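# Reorient the corner-shaped block on the open palm

## Task

The corner-shaped (L-shaped) wooden block starts resting loose on the upturned palm of the robot hand. Rotate it using only that hand until its orientation in the hand matches the two goal pictures. The wrist camera, its post and the arm's final link count as part of the hand; if the block contacts anything else or leaves the hand, the task fails. To complete it, keep the block motionless for a short moment in the palm or fingers, clear of the wrist, camera and post, with the palm pointing straight up. No hand motor may show "moving" or "overload" or be building toward a shutdown; motors that were off from the very first reading are exempt. Then declare the job done. Nothing may be knocked or placed off the table.

## Robot and tools

Robot: a six-joint arm carrying one right hand with index, middle and ring fingers and a thumb, driven by 16 motors. A fixed wrist camera, cam_wrist (616x616 fisheye), looks at the hand. Its calibration is listed per scene and may be slightly off.

Frames. Scene frame: origin on the table top under the arm base, +z up, +y to the left when facing along +x. State lines give the hand point in this frame: end_effector_position in metres and end_effector_quat_wxyz. The hand point sits in front of the palm, where thumb tip and index/middle tips meet in a pinch. Its own axes are: +z along the straightened fingers toward the tips; +x across the palm, away from the thumb; +y out of the palm face. The palm face is at y = -0.062 m. Straight-finger knuckles are at z = -0.017 m, and the tips reach 0.139 m beyond that. Bending fingers carries the tips toward +y. A rigid mast on the palm side can collide with things: x +0.05 to +0.10, z -0.16 to -0.11, reaching y = +0.06 m. For palm-up, the hand's +y must point along scene +z.

The row. Every moving call uses a single list of 24 numbers, each in [-1, 1], for the one arm and hand.
1) dx, dy, dz, rx, ry, rz: an offset, not a pose, in the hand point's own axes. 1.0 means 0.6 m or 180 degrees. rx, ry, rz form one rotation vector. The offset is counted from the hand point pose in the latest result that reports it. Before any such result, and for the second or later call in the same reply, it is counted from where the robot is when the action begins. Each row uses that same base, so rows do not add up. All-zero offsets pull the hand back to that base; they are not a pause.
2) Sixteen absolute hinge goals, each mapped linearly between the hinge's stops. Order: index_mcp, index_abd, index_pip, index_dip, middle_mcp, middle_abd, middle_pip, middle_dip, ring_mcp, ring_abd, ring_pip, ring_dip, thumb_cmc, thumb_axl, thumb_mcp, thumb_ipl. Angles are given as (degrees at +1, degrees at -1; value that is straight). For each finger, going toward -1: _mcp curls the knuckle toward the palm (-18, +128; +0.75); _abd swings the finger sideways away from the thumb (-60, +60; +0.00); _pip bends the middle joint (-29, +108; +0.58); _dip bends the tip joint (-21, +117; +0.70). For the thumb, going toward -1: thumb_cmc brings it from flat beside the palm round to in front of it (-20, +120; +0.71); thumb_axl rolls it about its length (-27, +140; +0.68); thumb_mcp (-69, +109; +0.23) and thumb_ipl (-77, +108; +0.17) flex it. When thumb_axl is straight, flexing toward -1 moves the thumb toward +z. At thumb_axl -0.40 it flexes in the same direction that thumb_cmc toward -1 swings it.
3) current_limit: a cap on every motor, 0 mA at -1 up to 550 mA at +1, never below 11 mA. A low cap also slows a hinge, and well below 0 a finger may not lift. speed: set-points travel at (speed + 1) / 2 of 5.9 rad/s. Both start at +0.4 and -0.6 and keep the last value written.

Tools.
execute_actions: "actions" holds at most one item. An empty list [] returns state and pictures. {"rows": [...], "steps": n} runs up to 15 rows of 24 numbers for n control steps (1/30 s each). n defaults to 15 and should be at least 7; the last row repeats. {"steps": n} with no rows is a wait of up to 300 steps, counted from the last result, with reply time included. The optional "pictures" flag adds images.
move: "target" is one 24-number row; its offsets use the same base as above. "speed" is in m/s, 0.002 to 0.5, default 0.25; rotation is capped at twice that in rad/s. The hand point follows a straight path lasting 0.5 to 10 s, and the hand numbers are sent at the start. The path does not avoid obstacles. The result adds a "move:" line with the outcome (done, off_target, moving, held, fault), any limits (paced = pose clipped; held = some steps blocked, after which motion can surge), and the distance to target.
wait: "seconds" 0 to 10; nothing new is sent.
zoom_image: "camera" "cam_wrist", "region" [x0, y0, x1, y1] in image pixels from the top-left corner, at most 504x504.
show_instructions: no arguments; shows the reference (goal) images.
finished_scene: "scene" is the number of the current scene. Call it only once the final hold is met; it cannot be undone.

Timing and motion. Each step clips the commanded pose to within 70 mm and 16 degrees of the measured pose. Results are captured 7 steps early, and those steps finish while you think. Motions often stop a centimetre or more short, usually low. The elbow may sag a little with each action unless you command back toward the desired pose. A line starting "Hand target" shows the pose the controller is aiming for.

Result lines. hand_goal: the goals written; repeating them keeps a grip. hand_measured: the actual hinge positions; repeating them relaxes a grip. hand_current_ma: positive means pushing toward -1. hand_state: moving, goal, blocked or overload. hand_current_limit and hand_speed are also reported. "pose unreachable" and HELD mean the clearance check altered or blocked the command. FAULT, HAND FAULT and OVER-TEMPERATURE FAULT mean a stop; the rest of that reply's calls are skipped. MOTOR HOT warns of heating from 85 °C. Joint torques are noisy and offset.

Avoid. Any current of 495 mA or more builds a counter; at 5 s the motor shuts off for 10 s, so keep pressing gentle. Do not let the block touch the table, the mast-free arm, or anything beyond the hand, and do not let it fall. Move slowly near contact. Do not knock anything off the table. Expect occasional small nudges to loose objects.

Each tool is called after "Call:" as name(argument=value, ...) on one line, values as JSON.

## Session

Call:
show_instructions()

Reference images for this scene: goal picture from the wrist camera place, goal picture looking into the palm.

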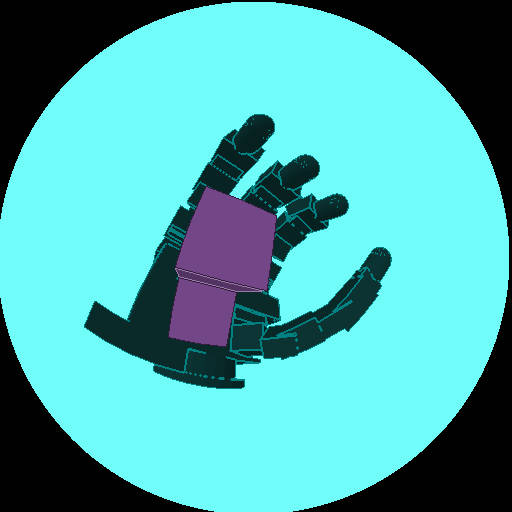

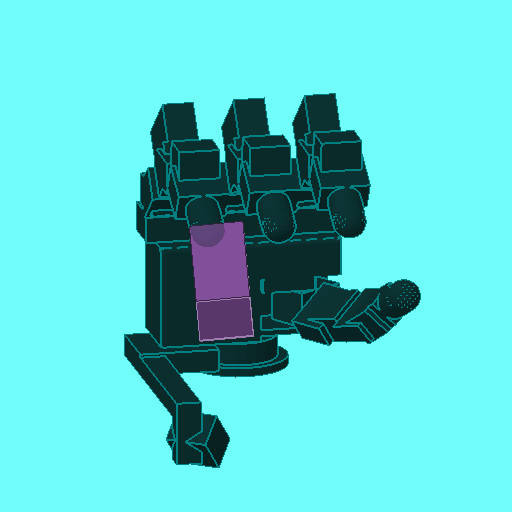

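Call:
execute_actions(actions=[])

Call:
zoom_image(camera="cam_wrist", region=[120, 150, 460, 490])

Scene clock: 0.00 s of 4800.00 s.
end_effector_position=(+0.4980, -0.0111, +0.4743) hand_goal=(+0.046, +0.000, -0.008, +0.280, +0.046, +0.000, -0.008, +0.280, +0.046, +0.000, -0.008, +0.280, -0.104, +0.266, +0.032, -0.018) hand_measured=(+0.062, +0.000, -0.006, +0.282, +0.062, +0.000, -0.006, +0.282, +0.060, +0.000, -0.006, +0.282, -0.090, +0.270, +0.034, -0.016) hand_current_ma=(+85, +0, +13, +14, +90, +0, +15, +14, +81, +0, +15, +12, +76, +26, +14, +12) hand_state=(goal, goal, goal, goal, goal, goal, goal, goal, goal, goal, goal, goal, goal, goal, goal, goal) hand_current_limit=0.40 hand_speed=-0.60 end_effector_quat_wxyz=(+0.506, +0.499, +0.485, +0.509)
Joint positions: [0.061 1.127 0.614 0.544 0.057 0.015]
Joint velocities: [ 0.005  0.005 -0.017 -0.002  0.007  0.037]
Joint torques (N m, as the arm reports them, + toward a larger angle): no reading
Motor temperatures (°C, as the motors report them): [25 22 28 25 25 23]
Hand target: +0.500, -0.011, +0.493; +0.514, +0.490, +0.475, +0.519
camera_calibration (this result's frames):
cam_wrist: T_world_to_cam=[[-0.0240733, -0.788308, 0.61481, -0.256791], [-0.684405, -0.435279, -0.584912, 0.570623], [0.728704, -0.43486, -0.529044, 0.0135502], [0, 0, 0, 1]] pos_world=[0.374481, 0.0518417, 0.49881]

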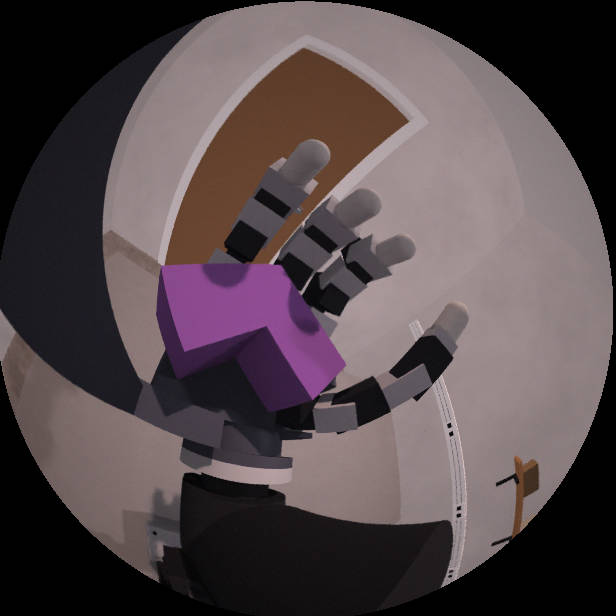

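Region (120, 150, 460, 490) of cam_wrist's 616x616 image, scaled by 1.482, with more detail than that image has.

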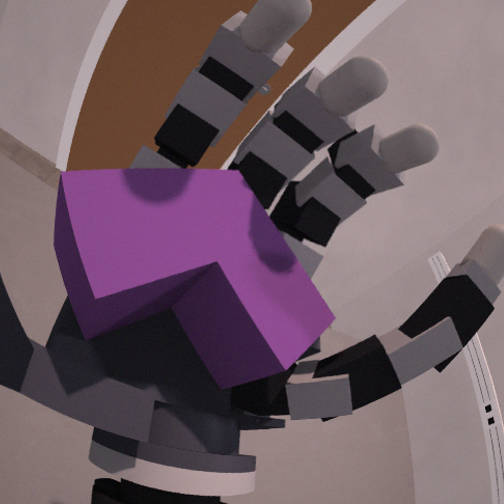

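Call:
move(target=[0,0.0,0,0.16,0,0.03, -0.4,0,0.4,0.4, -0.4,0,0.4,0.4, -0.4,0,0.4,0.4, 0.2,0.266,0.032,-0.018, 0.5,-0.4], speed=0.2)

Call:
zoom_image(camera="cam_wrist", region=[120, 150, 460, 490])

Scene clock: 3.07 s of 4800.00 s.
end_effector_position=(+0.4924, -0.0156, +0.4263) hand_goal=(-0.400, +0.000, +0.400, +0.400, -0.400, +0.000, +0.400, +0.400, -0.400, +0.000, +0.400, +0.400, +0.200, +0.266, +0.032, -0.018) hand_measured=(-0.388, +0.000, +0.398, +0.396, -0.388, +0.000, +0.398, +0.396, -0.390, +0.000, +0.398, +0.398, +0.208, +0.270, +0.034, -0.016) hand_current_ma=(+61, +0, -6, -16, +65, +0, -7, -15, +60, +0, -7, -14, +37, +23, +7, +11) hand_state=(goal, goal, goal, goal, goal, goal, goal, goal, goal, goal, goal, goal, goal, goal, goal, goal) hand_current_limit=0.50 hand_speed=-0.40 end_effector_quat_wxyz=(+0.328, +0.644, +0.585, +0.367)
Joint positions: [ 0.064  0.963  0.793 -0.371  0.037  0.124]
Joint velocities: [-0.015 -0.015 -0.017 -0.032  0.022  0.007]
Joint torques (N m, as the arm reports them, + toward a larger angle): [ 1.16 -6.82 16.3   1.5  -0.08 -0.02]
Motor temperatures (°C, as the motors report them): [25 22 29 25 25 23]
Hand target: +0.496, -0.011, +0.474; +0.342, +0.632, +0.572, +0.395
Off the commanded pose: 0.049 m, 4 deg.
Kept back: nothing.
move: off_target
camera_calibration (this result's frames):
cam_wrist: T_world_to_cam=[[0.289228, -0.835966, 0.466377, -0.322726], [-0.903902, -0.398888, -0.15443, 0.461914], [0.315131, -0.376893, -0.871002, 0.340588], [0, 0, 0, 1]] pos_world=[0.403537, 0.0428292, 0.518498]

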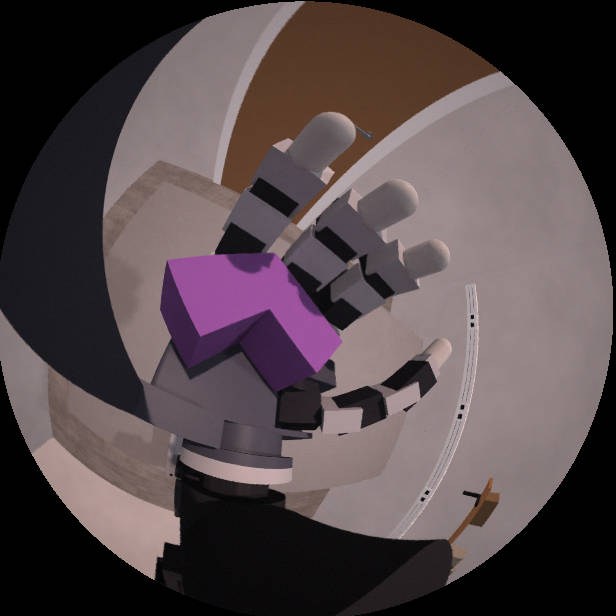

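Region (120, 150, 460, 490) of cam_wrist's 616x616 image, scaled by 1.482, with more detail than that image has.

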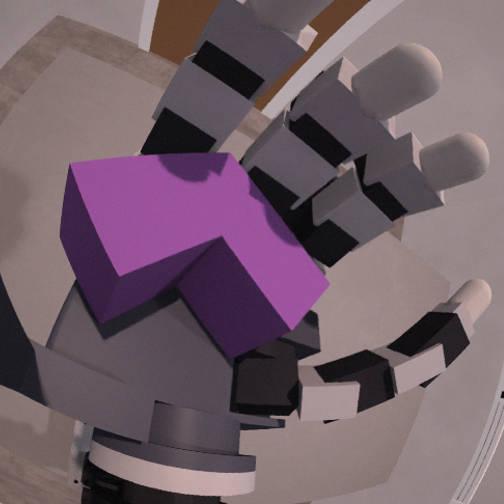

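Call:
move(target=[0,0.05,-0.03,0.0,0,0.05, -0.3,0,0.4,0.4, -0.15,0,0.4,0.4, -0.95,0.0,0.5,0.6, 0.3,0.266,0.032,-0.018, 0.5,-0.6], speed=0.2)

Call:
zoom_image(camera="cam_wrist", region=[120, 150, 460, 490])

Scene clock: 4.43 s of 4800.00 s.
end_effector_position=(+0.4856, -0.0220, +0.4134) hand_goal=(-0.300, +0.000, +0.400, +0.400, -0.150, +0.000, +0.400, +0.400, -0.950, +0.000, +0.500, +0.600, +0.300, +0.266, +0.032, -0.018) hand_measured=(-0.290, +0.000, +0.400, +0.398, -0.140, +0.000, +0.400, +0.398, -0.946, +0.000, +0.498, +0.598, +0.308, +0.270, +0.032, -0.016) hand_current_ma=(+55, +0, -1, -14, +58, +0, +0, -14, +29, +0, -7, -13, +38, +23, +5, +11) hand_state=(goal, goal, goal, goal, goal, goal, goal, goal, goal, goal, goal, goal, goal, goal, goal, goal) hand_current_limit=0.50 hand_speed=-0.60 end_effector_quat_wxyz=(+0.284, +0.699, +0.545, +0.364)
Joint positions: [ 0.085  0.963  0.816 -0.464  0.059  0.287]
Joint velocities: [-0.024  0.015  0.002 -0.007  0.007  0.081]
Joint torques (N m, as the arm reports them, + toward a larger angle): [ 1.17 -7.35 16.21  1.32  0.21 -0.1 ]
Motor temperatures (°C, as the motors report them): [25 22 30 25 25 23]
Hand target: +0.490, -0.018, +0.460; +0.298, +0.688, +0.533, +0.392
Off the commanded pose: 0.048 m, 4 deg.
Kept back: nothing.
move: off_target
camera_calibration (this result's frames):
cam_wrist: T_world_to_cam=[[0.242959, -0.907329, 0.343111, -0.248291], [-0.943804, -0.30281, -0.132442, 0.463607], [0.224065, -0.291651, -0.929911, 0.399531], [0, 0, 0, 1]] pos_world=[0.408358, 0.0316271, 0.51812]

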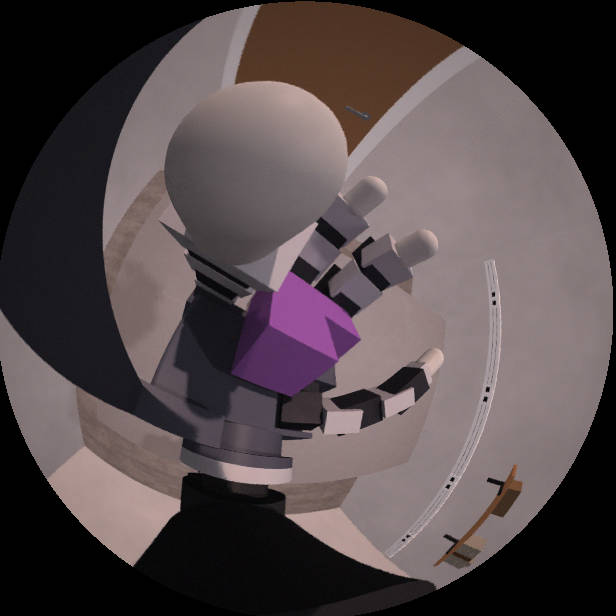

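Region (120, 150, 460, 490) of cam_wrist's 616x616 image, scaled by 1.482, with more detail than that image has.

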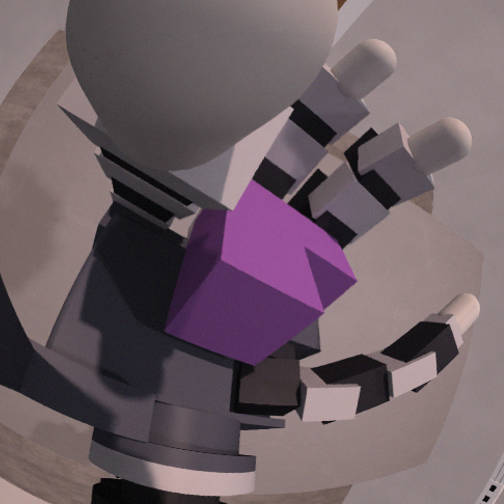

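Call:
move(target=[0,0.04,-0.04,0.1,0,-0.08, -0.1,0,0.3,0.3, -0.1,0,0.3,0.3, -0.5,0.0,0.5,0.6, 0.2,0.68,-0.55,0.0, 0.5,-0.6], speed=0.15)

Call:
zoom_image(camera="cam_wrist", region=[120, 150, 460, 490])

Scene clock: 6.67 s of 4800.00 s.
end_effector_position=(+0.4696, -0.0249, +0.4095) hand_goal=(-0.100, +0.000, +0.300, +0.300, -0.100, +0.000, +0.300, +0.300, -0.500, +0.000, +0.500, +0.600, +0.200, +0.680, -0.550, +0.000) hand_measured=(-0.088, +0.000, +0.308, +0.304, -0.088, +0.000, +0.308, +0.304, -0.492, +0.000, +0.500, +0.598, +0.210, +0.682, -0.552, -0.002) hand_current_ma=(+64, +0, +37, +19, +67, +0, +44, +18, +43, +0, +0, -12, +52, +9, -7, -19) hand_state=(goal, goal, goal, goal, goal, goal, goal, goal, goal, goal, goal, goal, goal, goal, goal, goal) hand_current_limit=0.50 hand_speed=-0.60 end_effector_quat_wxyz=(+0.197, +0.670, +0.681, +0.220)
Joint positions: [-0.013  1.009  1.038 -1.001 -0.051 -0.028]
Joint velocities: [ 0.015 -0.005 -0.012 -0.017 -0.022 -0.081]
Joint torques (N m, as the arm reports them, + toward a larger angle): [-0.37 -5.77 15.94  0.87 -0.16 -0.21]
Motor temperatures (°C, as the motors report them): [25 22 32 25 25 23]
Hand target: +0.478, -0.028, +0.446; +0.217, +0.662, +0.678, +0.235
Off the commanded pose: 0.038 m, 3 deg.
Kept back: nothing.
move: off_target
camera_calibration (this result's frames):
cam_wrist: T_world_to_cam=[[0.539373, -0.773807, 0.332113, -0.377029], [-0.841391, -0.479454, 0.249369, 0.238285], [-0.0337305, -0.41394, -0.909679, 0.508362], [0, 0, 0, 1]] pos_world=[0.420997, 0.0329297, 0.528242]

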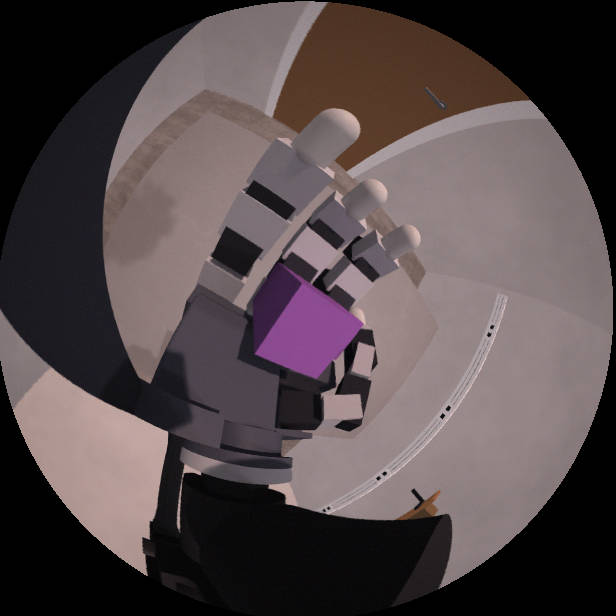

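Region (120, 150, 460, 490) of cam_wrist's 616x616 image, scaled by 1.482, with more detail than that image has.

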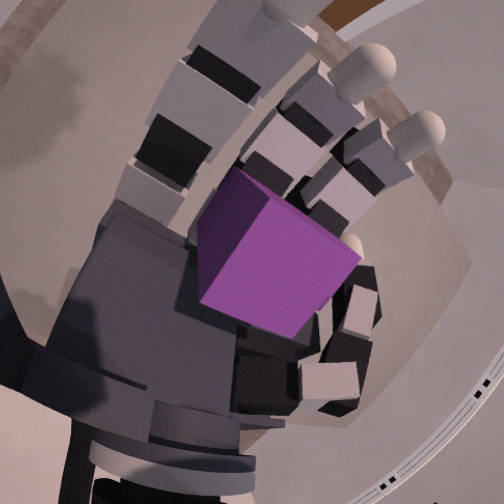

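Call:
execute_actions(actions=[])

Call:
show_instructions()

Scene clock: 7.77 s of 4800.00 s.
end_effector_position=(+0.4697, -0.0247, +0.4092) hand_goal=(-0.100, +0.000, +0.300, +0.300, -0.100, +0.000, +0.300, +0.300, -0.500, +0.000, +0.500, +0.600, +0.200, +0.680, -0.550, +0.000) hand_measured=(-0.088, +0.000, +0.308, +0.304, -0.088, +0.000, +0.308, +0.304, -0.492, +0.000, +0.500, +0.598, +0.210, +0.682, -0.552, -0.002) hand_current_ma=(+64, +0, +37, +19, +67, +0, +44, +18, +43, +0, +0, -12, +52, +9, -7, -19) hand_state=(goal, goal, goal, goal, goal, goal, goal, goal, goal, goal, goal, goal, goal, goal, goal, goal) hand_current_limit=0.50 hand_speed=-0.60 end_effector_quat_wxyz=(+0.197, +0.669, +0.682, +0.220)
Joint positions: [-0.013  1.009  1.038 -1.001 -0.051 -0.03 ]
Joint velocities: [ 0.005 -0.015  0.002  0.002  0.051  0.051]
Joint torques (N m, as the arm reports them, + toward a larger angle): [-0.3  -5.46 15.96  0.99 -0.19 -0.2 ]
Motor temperatures (°C, as the motors report them): [25 22 33 25 25 23]
Hand target: +0.478, -0.028, +0.446; +0.216, +0.662, +0.678, +0.235
Off the commanded pose: 0.038 m, 3 deg.
Kept back: nothing.
Steps of this call (steps 1 to 33: nothing new was sent). Readings (end_effector_position | what the end effector reports):
1: (+0.4696, -0.0248, +0.4094) | hand_goal=(-0.100, +0.000, +0.300, +0.300, -0.100, +0.000, +0.300, +0.300, -0.500, +0.000, +0.500, +0.600, +0.200, +0.680, -0.550, +0.000) hand_measured=(-0.088, +0.000, +0.308, +0.304, -0.088, +0.000, +0.308, +0.304, -0.492, +0.000, +0.500, +0.598, +0.210, +0.682, -0.552, -0.002) hand_current_ma=(+64, +0, +37, +19, +67, +0, +44, +18, +43, +0, +0, -12, +52, +9, -7, -19) hand_state=(goal, goal, goal, goal, goal, goal, goal, goal, goal, goal, goal, goal, goal, goal, goal, goal) hand_current_limit=0.50 hand_speed=-0.60
2: (+0.4697, -0.0248, +0.4092) | hand_goal=(-0.100, +0.000, +0.300, +0.300, -0.100, +0.000, +0.300, +0.300, -0.500, +0.000, +0.500, +0.600, +0.200, +0.680, -0.550, +0.000) hand_measured=(-0.088, +0.000, +0.308, +0.304, -0.088, +0.000, +0.308, +0.304, -0.492, +0.000, +0.500, +0.598, +0.210, +0.682, -0.552, -0.002) hand_current_ma=(+64, +0, +37, +19, +67, +0, +44, +18, +43, +0, +0, -12, +52, +9, -7, -19) hand_state=(goal, goal, goal, goal, goal, goal, goal, goal, goal, goal, goal, goal, goal, goal, goal, goal) hand_current_limit=0.50 hand_speed=-0.60
4: (+0.4697, -0.0248, +0.4092) | hand_goal=(-0.100, +0.000, +0.300, +0.300, -0.100, +0.000, +0.300, +0.300, -0.500, +0.000, +0.500, +0.600, +0.200, +0.680, -0.550, +0.000) hand_measured=(-0.088, +0.000, +0.308, +0.304, -0.088, +0.000, +0.308, +0.304, -0.492, +0.000, +0.500, +0.598, +0.210, +0.682, -0.552, -0.002) hand_current_ma=(+64, +0, +37, +19, +67, +0, +44, +18, +43, +0, +0, -12, +52, +9, -7, -19) hand_state=(goal, goal, goal, goal, goal, goal, goal, goal, goal, goal, goal, goal, goal, goal, goal, goal) hand_current_limit=0.50 hand_speed=-0.60
8: (+0.4697, -0.0247, +0.4092) | hand_goal=(-0.100, +0.000, +0.300, +0.300, -0.100, +0.000, +0.300, +0.300, -0.500, +0.000, +0.500, +0.600, +0.200, +0.680, -0.550, +0.000) hand_measured=(-0.088, +0.000, +0.308, +0.304, -0.088, +0.000, +0.308, +0.304, -0.492, +0.000, +0.500, +0.598, +0.210, +0.682, -0.552, -0.002) hand_current_ma=(+64, +0, +37, +19, +67, +0, +44, +18, +43, +0, +0, -12, +52, +9, -7, -19) hand_state=(goal, goal, goal, goal, goal, goal, goal, goal, goal, goal, goal, goal, goal, goal, goal, goal) hand_current_limit=0.50 hand_speed=-0.60
33: the state above
camera_calibration (this result's frames):
cam_wrist: T_world_to_cam=[[0.541298, -0.772123, 0.3329, -0.378004], [-0.840166, -0.480936, 0.250643, 0.237367], [-0.0334234, -0.415364, -0.909041, 0.507825], [0, 0, 0, 1]] pos_world=[0.421014, 0.0332255, 0.527977]

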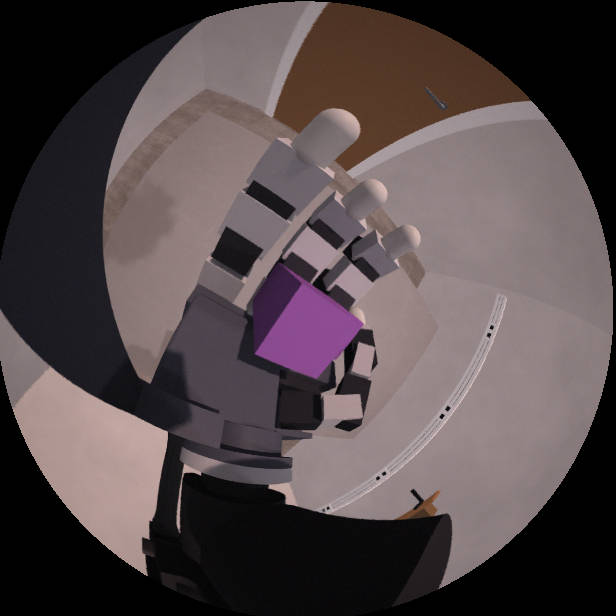

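Reference images for this scene: goal picture from the wrist camera place, goal picture looking into the palm.

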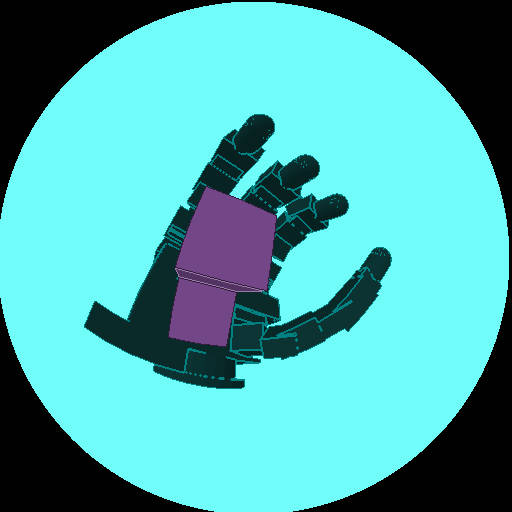

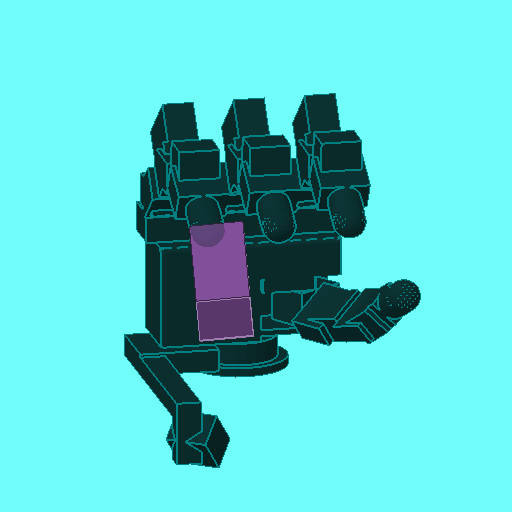

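Call:
zoom_image(camera="cam_wrist", region=[160, 150, 460, 450])

Region (160, 150, 460, 450) of cam_wrist's 616x616 image, scaled by 1.680, with more detail than that image has.

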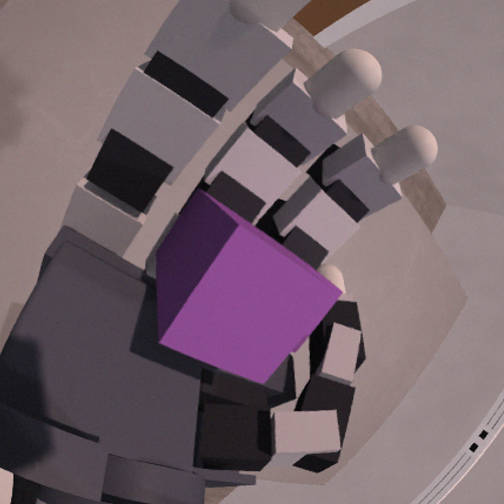

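Call:
move(target=[0,0.04,-0.03,-0.15,0,0, 0.25,0,0.2,0.3, 0.25,0,0.2,0.3, -0.2,0,0.5,0.6, 0.2,0.68,-0.55,0, 0.5,-0.88], speed=0.2)

Call:
zoom_image(camera="cam_wrist", region=[140, 120, 470, 450])

Scene clock: 11.10 s of 4800.00 s.
end_effector_position=(+0.4798, -0.0247, +0.4213) hand_goal=(+0.250, +0.000, +0.200, +0.300, +0.250, +0.000, +0.200, +0.300, -0.200, +0.000, +0.500, +0.600, +0.200, +0.680, -0.550, +0.000) hand_measured=(+0.262, +0.000, +0.208, +0.304, +0.262, +0.000, +0.210, +0.304, -0.192, +0.000, +0.500, +0.598, +0.210, +0.682, -0.552, -0.002) hand_current_ma=(+63, +0, +42, +19, +65, +0, +48, +18, +44, +0, +1, -12, +50, +11, -11, -19) hand_state=(goal, goal, goal, goal, goal, goal, goal, goal, goal, goal, goal, goal, goal, goal, goal, goal) hand_current_limit=0.50 hand_speed=-0.88 end_effector_quat_wxyz=(+0.333, +0.611, +0.624, +0.356)
Joint positions: [-0.013  0.921  0.759 -0.391 -0.06  -0.014]
Joint velocities: [-0.015 -0.015 -0.017 -0.012 -0.037 -0.022]
Joint torques (N m, as the arm reports them, + toward a larger angle): [ 0.41 -6.29 10.87  3.35 -0.16 -0.03]
Motor temperatures (°C, as the motors report them): [25 22 33 25 25 23]
Hand target: +0.478, -0.025, +0.438; +0.347, +0.604, +0.613, +0.374
Off the commanded pose: 0.016 m, 3 deg.
Kept back: nothing.
move: off_target
camera_calibration (this result's frames):
cam_wrist: T_world_to_cam=[[0.356944, -0.777134, 0.518317, -0.377331], [-0.871061, -0.477327, -0.115811, 0.412125], [0.337408, -0.410148, -0.84731, 0.315317], [0, 0, 0, 1]] pos_world=[0.387282, 0.0328074, 0.510477]

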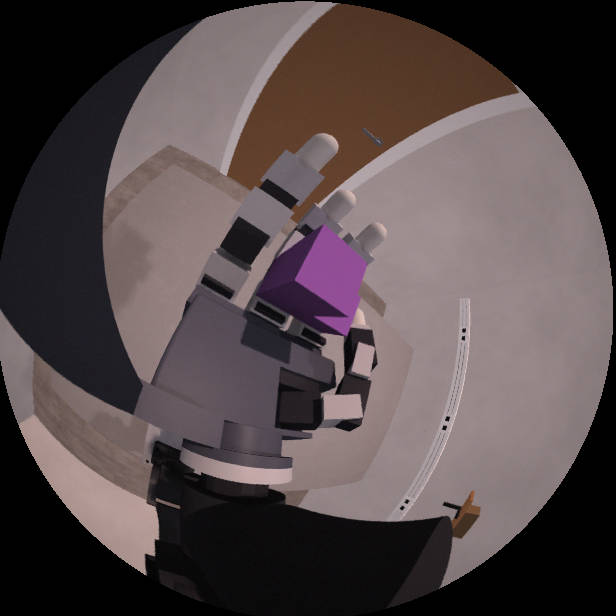

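Region (140, 120, 470, 450) of cam_wrist's 616x616 image, scaled by 1.527, with more detail than that image has.

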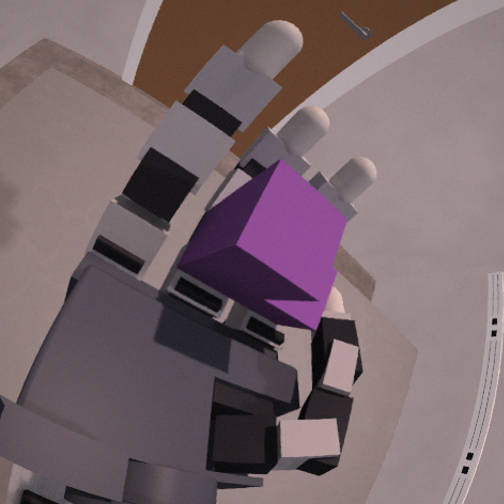

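Call:
move(target=[0,0.02,-0.012,-0.01,0,0, -0.1,0,-0.5,0.3, 0.25,0,0.2,0.3, -0.2,0,0.5,0.6, 0.2,0.68,-0.55,0, 0.5,-0.75], speed=0.1)

Call:
zoom_image(camera="cam_wrist", region=[140, 120, 470, 450])

Scene clock: 13.33 s of 4800.00 s.
end_effector_position=(+0.4798, -0.0248, +0.4213) hand_goal=(-0.100, +0.000, -0.500, +0.300, +0.250, +0.000, +0.200, +0.300, -0.200, +0.000, +0.500, +0.600, +0.200, +0.680, -0.550, +0.000) hand_measured=(-0.078, +0.000, -0.498, +0.302, +0.262, +0.000, +0.210, +0.304, -0.192, +0.000, +0.500, +0.598, +0.210, +0.682, -0.552, -0.002) hand_current_ma=(+114, +0, +11, +13, +65, +0, +48, +18, +45, +0, +1, -12, +50, +12, -11, -19) hand_state=(blocked, goal, goal, goal, goal, goal, goal, goal, goal, goal, goal, goal, goal, goal, goal, goal) hand_current_limit=0.50 hand_speed=-0.75 end_effector_quat_wxyz=(+0.333, +0.611, +0.624, +0.356)
Joint positions: [-0.013  0.921  0.759 -0.391 -0.06  -0.014]
Joint velocities: [-0.005  0.005  0.002  0.007  0.007 -0.007]
Joint torques (N m, as the arm reports them, + toward a larger angle): [ 0.36 -5.78 11.61  2.43 -0.09 -0.1 ]
Motor temperatures (°C, as the motors report them): [25 22 34 25 25 23]
Hand target: +0.480, -0.025, +0.435; +0.342, +0.606, +0.618, +0.366
Off the commanded pose: 0.014 m, 2 deg.
Kept back: nothing.
move: off_target
camera_calibration (this result's frames):
cam_wrist: T_world_to_cam=[[0.356796, -0.777374, 0.51806, -0.377177], [-0.871158, -0.477115, -0.115954, 0.412217], [0.337314, -0.409941, -0.847448, 0.315406], [0, 0, 0, 1]] pos_world=[0.387291, 0.0327647, 0.510489]

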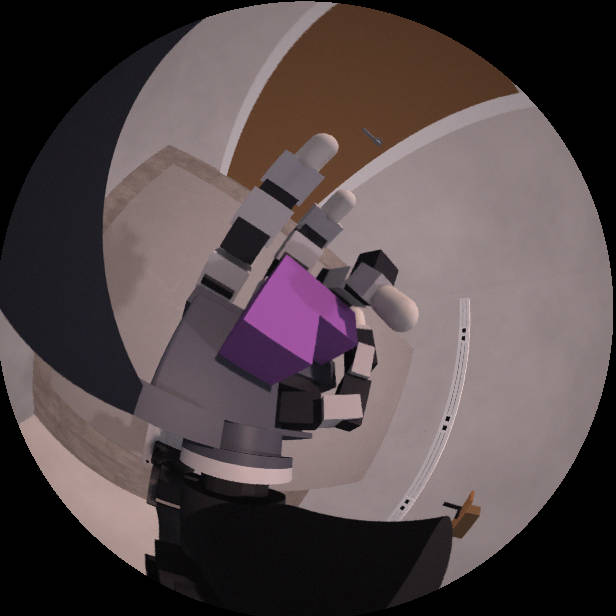

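Region (140, 120, 470, 450) of cam_wrist's 616x616 image, scaled by 1.527, with more detail than that image has.

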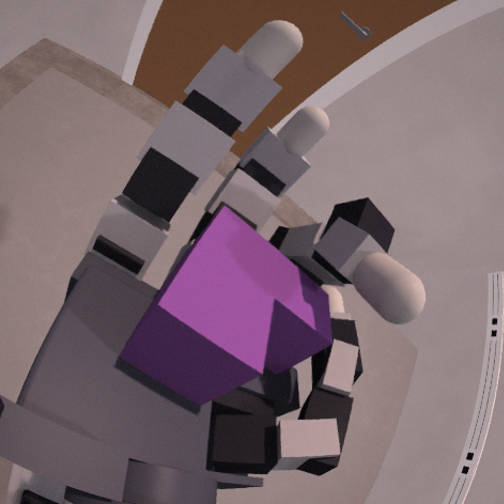

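Call:
move(target=[0,0.03,-0.04,0.14,0,0, -0.1,0,0.3,0.3, -0.1,0,0.3,0.3, -0.5,0,0.5,0.6, 0.2,0.68,-0.55,0, 0.5,-0.6], speed=0.25)

Call:
zoom_image(camera="cam_wrist", region=[140, 120, 470, 450])

Scene clock: 16.23 s of 4800.00 s.
end_effector_position=(+0.4605, -0.0252, +0.4119) hand_goal=(-0.100, +0.000, +0.300, +0.300, -0.100, +0.000, +0.300, +0.300, -0.500, +0.000, +0.500, +0.600, +0.200, +0.680, -0.550, +0.000) hand_measured=(-0.082, +0.000, +0.300, +0.302, -0.070, +0.000, +0.300, +0.304, -0.480, +0.000, +0.500, +0.598, +0.210, +0.682, -0.552, -0.002) hand_current_ma=(+101, +0, +2, +13, +158, +0, +3, +18, +118, +0, +2, -11, +48, +14, -13, -19) hand_state=(goal, goal, goal, goal, blocked, goal, goal, goal, goal, goal, goal, goal, goal, goal, goal, goal) hand_current_limit=0.50 hand_speed=-0.60 end_effector_quat_wxyz=(+0.172, +0.679, +0.686, +0.196)
Joint positions: [-0.013  1.019  1.09  -1.115 -0.049 -0.025]
Joint velocities: [-0.024 -0.024 -0.007 -0.012  0.007 -0.022]
Joint torques (N m, as the arm reports them, + toward a larger angle): [ 0.4  -5.67 15.81  0.75  0.08 -0.2 ]
Motor temperatures (°C, as the motors report them): [25 23 34 25 25 23]
Hand target: +0.468, -0.025, +0.448; +0.193, +0.670, +0.685, +0.211
Off the commanded pose: 0.038 m, 3 deg.
Kept back: nothing.
move: off_target
camera_calibration (this result's frames):
cam_wrist: T_world_to_cam=[[0.559593, -0.776145, 0.29061, -0.365404], [-0.82255, -0.477258, 0.309252, 0.196542], [-0.101329, -0.412096, -0.905488, 0.539555], [0, 0, 0, 1]] pos_world=[0.420816, 0.0325437, 0.53397]

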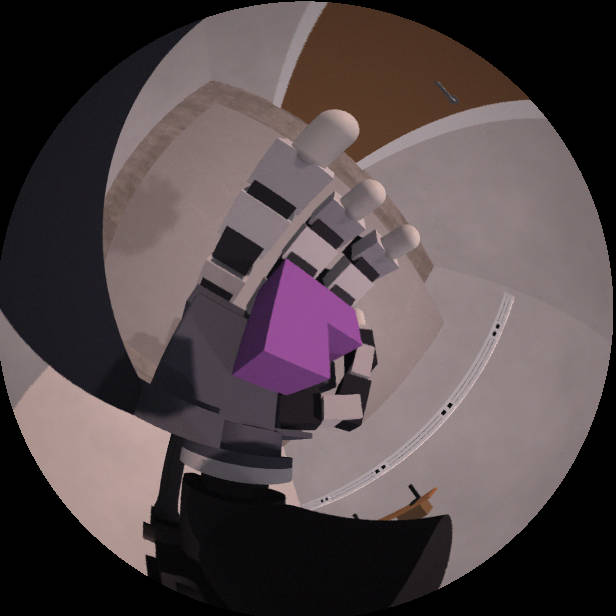

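Region (140, 120, 470, 450) of cam_wrist's 616x616 image, scaled by 1.527, with more detail than that image has.

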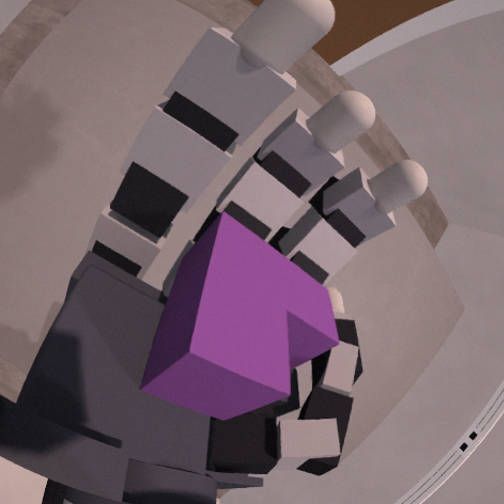

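Call:
move(target=[0,0.03,-0.05,-0.015,0,0, -0.55,0,0.4,0.3, -0.55,0,0.4,0.3, -0.5,0,0.5,0.6, 0.2,0.68,-0.55,0, 0.5,-0.6], speed=0.1)

Call:
move(target=[0,0.03,-0.05,-0.015,0,0, -0.1,0,0.3,0.3, -0.1,0,0.3,0.3, -0.5,0,0.5,0.6, 0.2,0.68,-0.55,0, 0.5,-0.75], speed=0.1)

Call:
zoom_image(camera="cam_wrist", region=[140, 120, 470, 450])

Scene clock: 17.63 s of 4800.00 s.
end_effector_position=(+0.4586, -0.0252, +0.4097) hand_goal=(-0.550, +0.000, +0.400, +0.300, -0.550, +0.000, +0.400, +0.300, -0.500, +0.000, +0.500, +0.600, +0.200, +0.680, -0.550, +0.000) hand_measured=(-0.516, +0.000, +0.400, +0.302, -0.514, +0.000, +0.400, +0.304, -0.480, +0.000, +0.500, +0.598, +0.210, +0.682, -0.552, -0.002) hand_current_ma=(+182, +0, +2, +13, +194, +0, +2, +17, +118, +0, +2, -11, +47, +14, -13, -19) hand_state=(blocked, goal, goal, goal, blocked, goal, goal, goal, goal, goal, goal, goal, goal, goal, goal, goal) hand_current_limit=0.50 hand_speed=-0.60 end_effector_quat_wxyz=(+0.168, +0.680, +0.687, +0.193)
Joint positions: [-0.013  1.019  1.09  -1.126 -0.049 -0.025]
Joint velocities: [-0.044 -0.005 -0.002  0.007 -0.022  0.022]
Joint torques (N m, as the arm reports them, + toward a larger angle): [ 0.16 -6.68 14.6   0.83 -0.16 -0.1 ]
Motor temperatures (°C, as the motors report them): [25 23 35 25 25 23]
Hand target: +0.460, -0.026, +0.446; +0.188, +0.675, +0.681, +0.212
Off the commanded pose: 0.037 m, 3 deg.
Kept back: nothing.
move: off_target
camera_calibration (this result's frames):
cam_wrist: T_world_to_cam=[[0.562667, -0.776226, 0.284393, -0.362581], [-0.819199, -0.477353, 0.317878, 0.190626], [-0.110989, -0.411834, -0.904474, 0.5415], [0, 0, 0, 1]] pos_world=[0.420274, 0.0325592, 0.532293]

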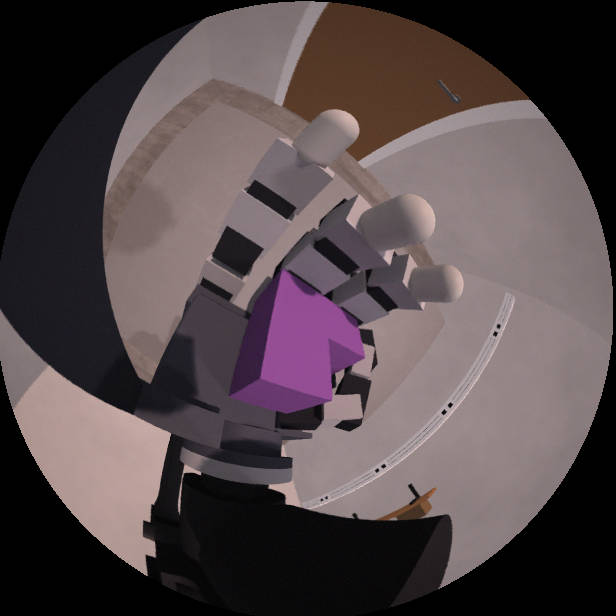

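Scene clock: 18.70 s of 4800.00 s.
end_effector_position=(+0.4568, -0.0251, +0.4077) hand_goal=(-0.100, +0.000, +0.300, +0.300, -0.100, +0.000, +0.300, +0.300, -0.500, +0.000, +0.500, +0.600, +0.200, +0.680, -0.550, +0.000) hand_measured=(-0.088, +0.000, +0.308, +0.302, -0.088, +0.000, +0.308, +0.304, -0.480, +0.000, +0.500, +0.598, +0.210, +0.682, -0.552, -0.002) hand_current_ma=(+66, +0, +39, +13, +69, +0, +44, +17, +118, +0, +2, -11, +47, +14, -13, -19) hand_state=(goal, goal, goal, goal, goal, goal, goal, goal, goal, goal, goal, goal, goal, goal, goal, goal) hand_current_limit=0.50 hand_speed=-0.75 end_effector_quat_wxyz=(+0.165, +0.681, +0.688, +0.189)
Joint positions: [-0.013  1.019  1.09  -1.137 -0.049 -0.025]
Joint velocities: [-0.015 -0.015 -0.007  0.002  0.095  0.081]
Joint torques (N m, as the arm reports them, + toward a larger angle): [ 0.23 -6.92 14.64  0.85 -0.16 -0.09]
Motor temperatures (°C, as the motors report them): [25 23 35 25 25 23]
Hand target: +0.458, -0.026, +0.444; +0.185, +0.676, +0.682, +0.209
Off the commanded pose: 0.037 m, 3 deg.
Kept back: nothing.
move: off_target
camera_calibration (this result's frames):
cam_wrist: T_world_to_cam=[[0.565674, -0.776304, 0.278144, -0.359722], [-0.815757, -0.477451, 0.326468, 0.184706], [-0.120639, -0.411573, -0.903357, 0.543382], [0, 0, 0, 1]] pos_world=[0.419714, 0.0325752, 0.530622]

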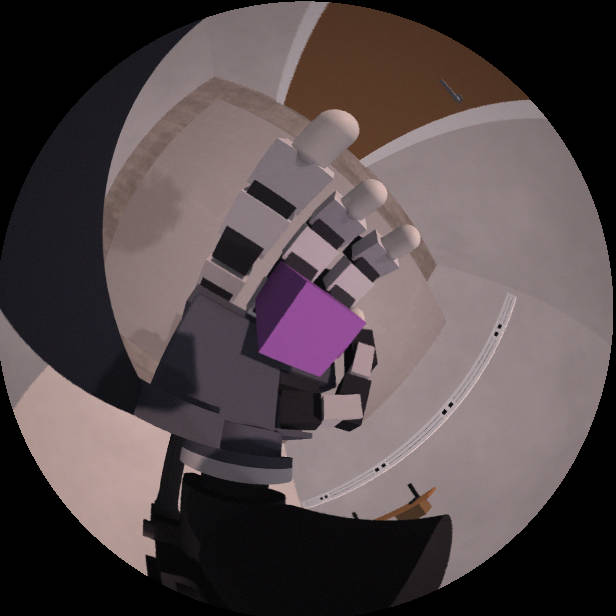

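Region (140, 120, 470, 450) of cam_wrist's 616x616 image, scaled by 1.527, with more detail than that image has.

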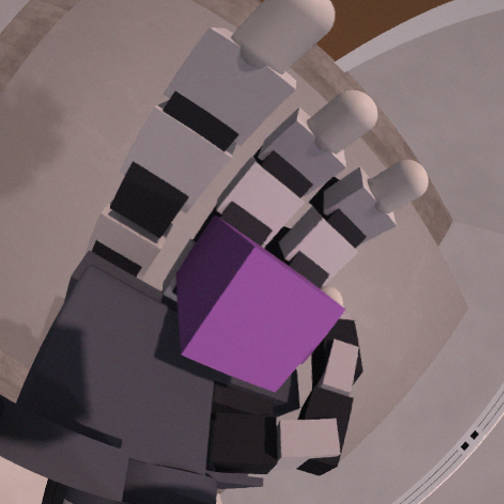

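Call:
move(target=[0,0.035,-0.055,-0.02,0,0, -0.1,0,-0.55,0.5, -0.1,0,0.55,-0.4, -0.35,0,0.4,-0.2, 0.2,0.68,-0.55,0, 0.5,-0.6], speed=0.1)

Call:
move(target=[0,0.035,-0.055,-0.02,0,0, 0.08,0,-0.55,0.5, 0.08,0,0.55,-0.4, -0.2,0,0.4,-0.2, 0.2,0.68,-0.55,0, 0.5,-0.85], speed=0.1)

Call:
zoom_image(camera="cam_wrist", region=[140, 120, 470, 450])

Scene clock: 20.47 s of 4800.00 s.
end_effector_position=(+0.4566, -0.0251, +0.4080) hand_goal=(-0.100, +0.000, -0.550, +0.500, -0.100, +0.000, +0.550, -0.400, -0.350, +0.000, +0.400, -0.200, +0.200, +0.680, -0.550, +0.000) hand_measured=(-0.088, +0.000, -0.546, +0.498, -0.086, +0.000, +0.550, -0.396, -0.342, +0.000, +0.408, -0.198, +0.210, +0.682, -0.552, -0.002) hand_current_ma=(+67, +0, +24, -14, +70, +0, +2, +17, +50, +0, +44, +14, +47, +14, -13, -19) hand_state=(goal, goal, goal, goal, goal, goal, goal, goal, goal, goal, goal, goal, goal, goal, goal, goal) hand_current_limit=0.50 hand_speed=-0.60 end_effector_quat_wxyz=(+0.165, +0.681, +0.688, +0.189)
Joint positions: [-0.013  1.018  1.09  -1.137 -0.049 -0.025]
Joint velocities: [-0.015 -0.005  0.007 -0.007 -0.081 -0.022]
Joint torques (N m, as the arm reports them, + toward a larger angle): [ 0.23 -7.01 14.69  0.89 -0.18 -0.09]
Motor temperatures (°C, as the motors report them): [25 23 35 25 25 23]
Hand target: +0.458, -0.026, +0.446; +0.186, +0.675, +0.682, +0.211
Off the commanded pose: 0.039 m, 4 deg.
Kept back: nothing.
move: off_target
camera_calibration (this result's frames):
cam_wrist: T_world_to_cam=[[0.565462, -0.776299, 0.278591, -0.359806], [-0.816006, -0.477444, 0.325856, 0.184833], [-0.11995, -0.411591, -0.90344, 0.543383], [0, 0, 0, 1]] pos_world=[0.419461, 0.032582, 0.530924]

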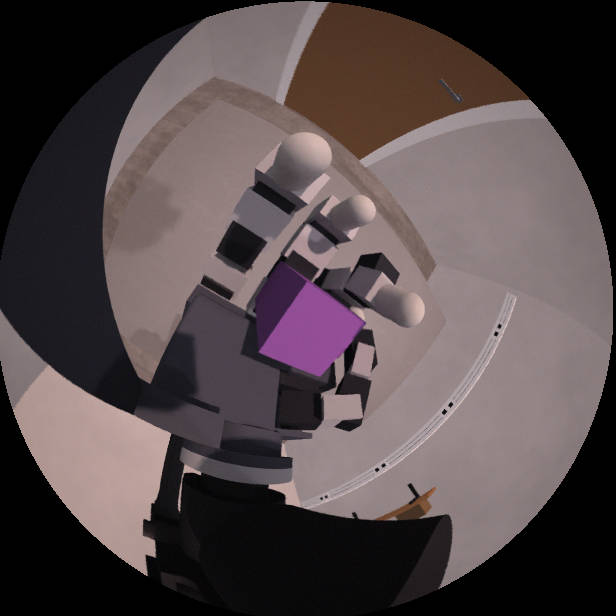

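Scene clock: 21.27 s of 4800.00 s.
end_effector_position=(+0.4565, -0.0250, +0.4081) hand_goal=(+0.080, +0.000, -0.550, +0.500, +0.080, +0.000, +0.550, -0.400, -0.200, +0.000, +0.400, -0.200, +0.200, +0.680, -0.550, +0.000) hand_measured=(+0.092, +0.000, -0.546, +0.498, +0.092, +0.000, +0.550, -0.396, -0.192, +0.000, +0.408, -0.198, +0.210, +0.682, -0.552, -0.002) hand_current_ma=(+65, +0, +23, -14, +68, +0, +2, +17, +49, +0, +43, +14, +47, +14, -13, -19) hand_state=(goal, goal, goal, goal, goal, goal, goal, goal, goal, goal, goal, goal, goal, goal, goal, goal) hand_current_limit=0.50 hand_speed=-0.85 end_effector_quat_wxyz=(+0.165, +0.681, +0.688, +0.190)
Joint positions: [-0.013  1.018  1.09  -1.137 -0.049 -0.025]
Joint velocities: [-0.015 -0.015  0.002 -0.012 -0.022  0.051]
Joint torques (N m, as the arm reports them, + toward a larger angle): [ 0.07 -7.19 14.69  0.87 -0.19 -0.09]
Motor temperatures (°C, as the motors report them): [25 23 35 25 25 23]
Hand target: +0.458, -0.026, +0.447; +0.186, +0.675, +0.682, +0.211
Off the commanded pose: 0.039 m, 4 deg.
Kept back: nothing.
move: off_target
camera_calibration (this result's frames):
cam_wrist: T_world_to_cam=[[0.565496, -0.776285, 0.278561, -0.359759], [-0.816045, -0.4777, 0.325383, 0.184956], [-0.119521, -0.411321, -0.90362, 0.543433], [0, 0, 0, 1]] pos_world=[0.419326, 0.0326039, 0.53109]

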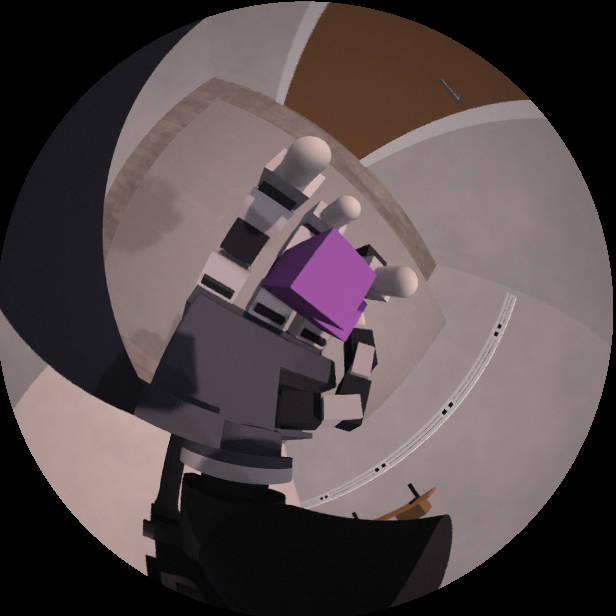

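Region (140, 120, 470, 450) of cam_wrist's 616x616 image, scaled by 1.527, with more detail than that image has.

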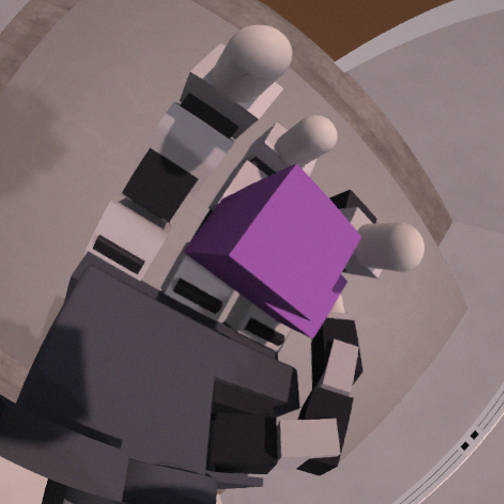

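Call:
move(target=[0,0.035,-0.055,-0.02,0,0, 0.0,0,-0.9,0.5, 0.12,0,0.55,-0.4, -0.2,0,0.4,-0.2, 0.2,0.68,-0.55,0, 0.5,-0.8], speed=0.1)

Call:
zoom_image(camera="cam_wrist", region=[140, 120, 470, 450])

Scene clock: 22.70 s of 4800.00 s.
end_effector_position=(+0.4564, -0.0250, +0.4085) hand_goal=(+0.000, +0.000, -0.900, +0.500, +0.120, +0.000, +0.550, -0.400, -0.200, +0.000, +0.400, -0.200, +0.200, +0.680, -0.550, +0.000) hand_measured=(+0.030, +0.002, -0.878, +0.500, +0.134, +0.000, +0.550, -0.396, -0.192, +0.000, +0.408, -0.198, +0.210, +0.682, -0.552, -0.002) hand_current_ma=(+160, +12, +119, +2, +73, +0, +2, +17, +49, +0, +43, +14, +47, +14, -13, -19) hand_state=(blocked, goal, blocked, goal, goal, goal, goal, goal, goal, goal, goal, goal, goal, goal, goal, goal) hand_current_limit=0.50 hand_speed=-0.80 end_effector_quat_wxyz=(+0.165, +0.681, +0.688, +0.190)
Joint positions: [-0.013  1.017  1.09  -1.137 -0.049 -0.025]
Joint velocities: [-0.015  0.005  0.022 -0.012 -0.007 -0.022]
Joint torques (N m, as the arm reports them, + toward a larger angle): [ 0.17 -7.07 14.66  0.87 -0.18 -0.09]
Motor temperatures (°C, as the motors report them): [25 23 36 25 25 23]
Hand target: +0.458, -0.026, +0.447; +0.186, +0.675, +0.682, +0.211
Off the commanded pose: 0.039 m, 4 deg.
Kept back: nothing.
move: off_target
camera_calibration (this result's frames):
cam_wrist: T_world_to_cam=[[0.565283, -0.776279, 0.279009, -0.359843], [-0.816293, -0.477693, 0.32477, 0.185083], [-0.118832, -0.41134, -0.903703, 0.543434], [0, 0, 0, 1]] pos_world=[0.419073, 0.0326106, 0.531393]

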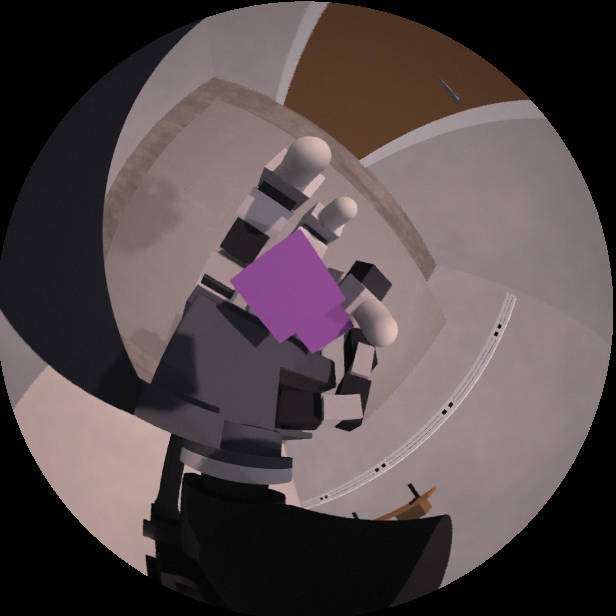

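Region (140, 120, 470, 450) of cam_wrist's 616x616 image, scaled by 1.527, with more detail than that image has.

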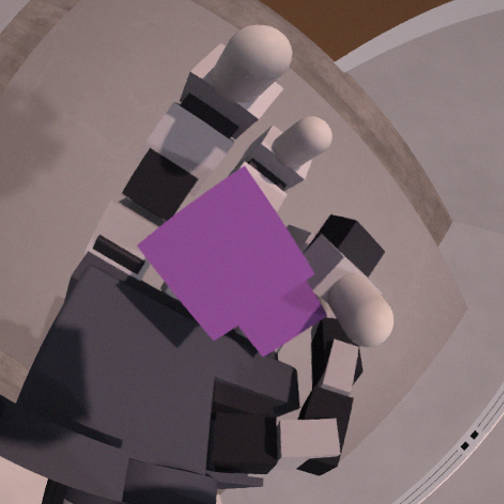

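Call:
move(target=[0,0.045,-0.045,-0.13,0,0, 0.27,0,-0.9,0.5, 0.39,0,0.55,-0.4, 0.07,0,0.4,-0.2, 0.2,0.68,-0.55,0, 0.5,-0.9], speed=0.2)

Call:
zoom_image(camera="cam_wrist", region=[140, 120, 470, 450])

Scene clock: 24.60 s of 4800.00 s.
end_effector_position=(+0.4666, -0.0249, +0.4304) hand_goal=(+0.270, +0.000, -0.900, +0.500, +0.390, +0.000, +0.550, -0.400, +0.070, +0.000, +0.400, -0.200, +0.200, +0.680, -0.550, +0.000) hand_measured=(+0.280, +0.002, -0.892, +0.500, +0.402, +0.000, +0.550, -0.396, +0.078, +0.000, +0.408, -0.198, +0.208, +0.682, -0.552, -0.002) hand_current_ma=(+49, +12, +37, +2, +68, +0, +2, +17, +49, +0, +43, +14, +45, +14, -13, -19) hand_state=(goal, goal, goal, goal, goal, goal, goal, goal, goal, goal, goal, goal, goal, goal, goal, goal) hand_current_limit=0.50 hand_speed=-0.90 end_effector_quat_wxyz=(+0.285, +0.637, +0.646, +0.308)
Joint positions: [-0.013  0.903  0.874 -0.677 -0.056 -0.016]
Joint velocities: [-0.005 -0.005 -0.002  0.002  0.037 -0.007]
Joint torques (N m, as the arm reports them, + toward a larger angle): [ 0.35 -6.12 10.78  3.14 -0.17 -0.02]
Motor temperatures (°C, as the motors report them): [25 23 36 25 25 23]
Hand target: +0.466, -0.026, +0.446; +0.298, +0.633, +0.636, +0.326
Off the commanded pose: 0.015 m, 3 deg.
Kept back: nothing.
move: off_target
camera_calibration (this result's frames):
cam_wrist: T_world_to_cam=[[0.429696, -0.778529, 0.457443, -0.385268], [-0.879687, -0.475229, 0.0175292, 0.348218], [0.203744, -0.409939, -0.889066, 0.407768], [0, 0, 0, 1]] pos_world=[0.388791, 0.032701, 0.532667]

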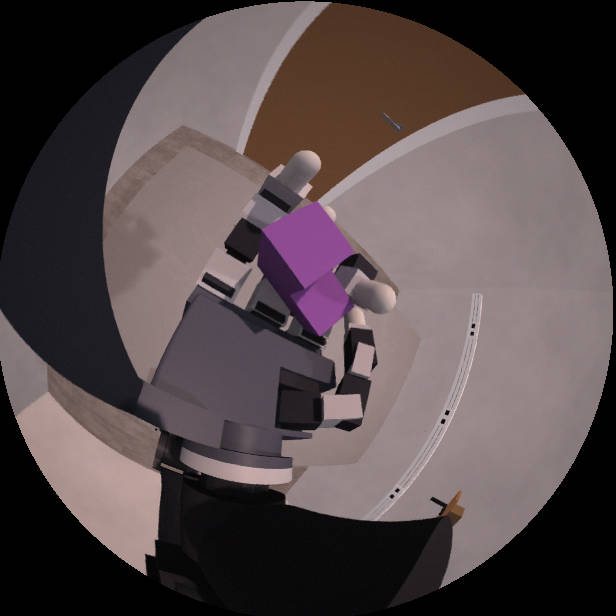

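Region (140, 120, 470, 450) of cam_wrist's 616x616 image, scaled by 1.527, with more detail than that image has.

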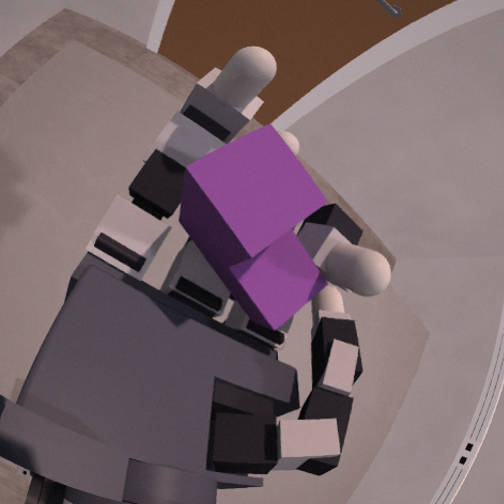

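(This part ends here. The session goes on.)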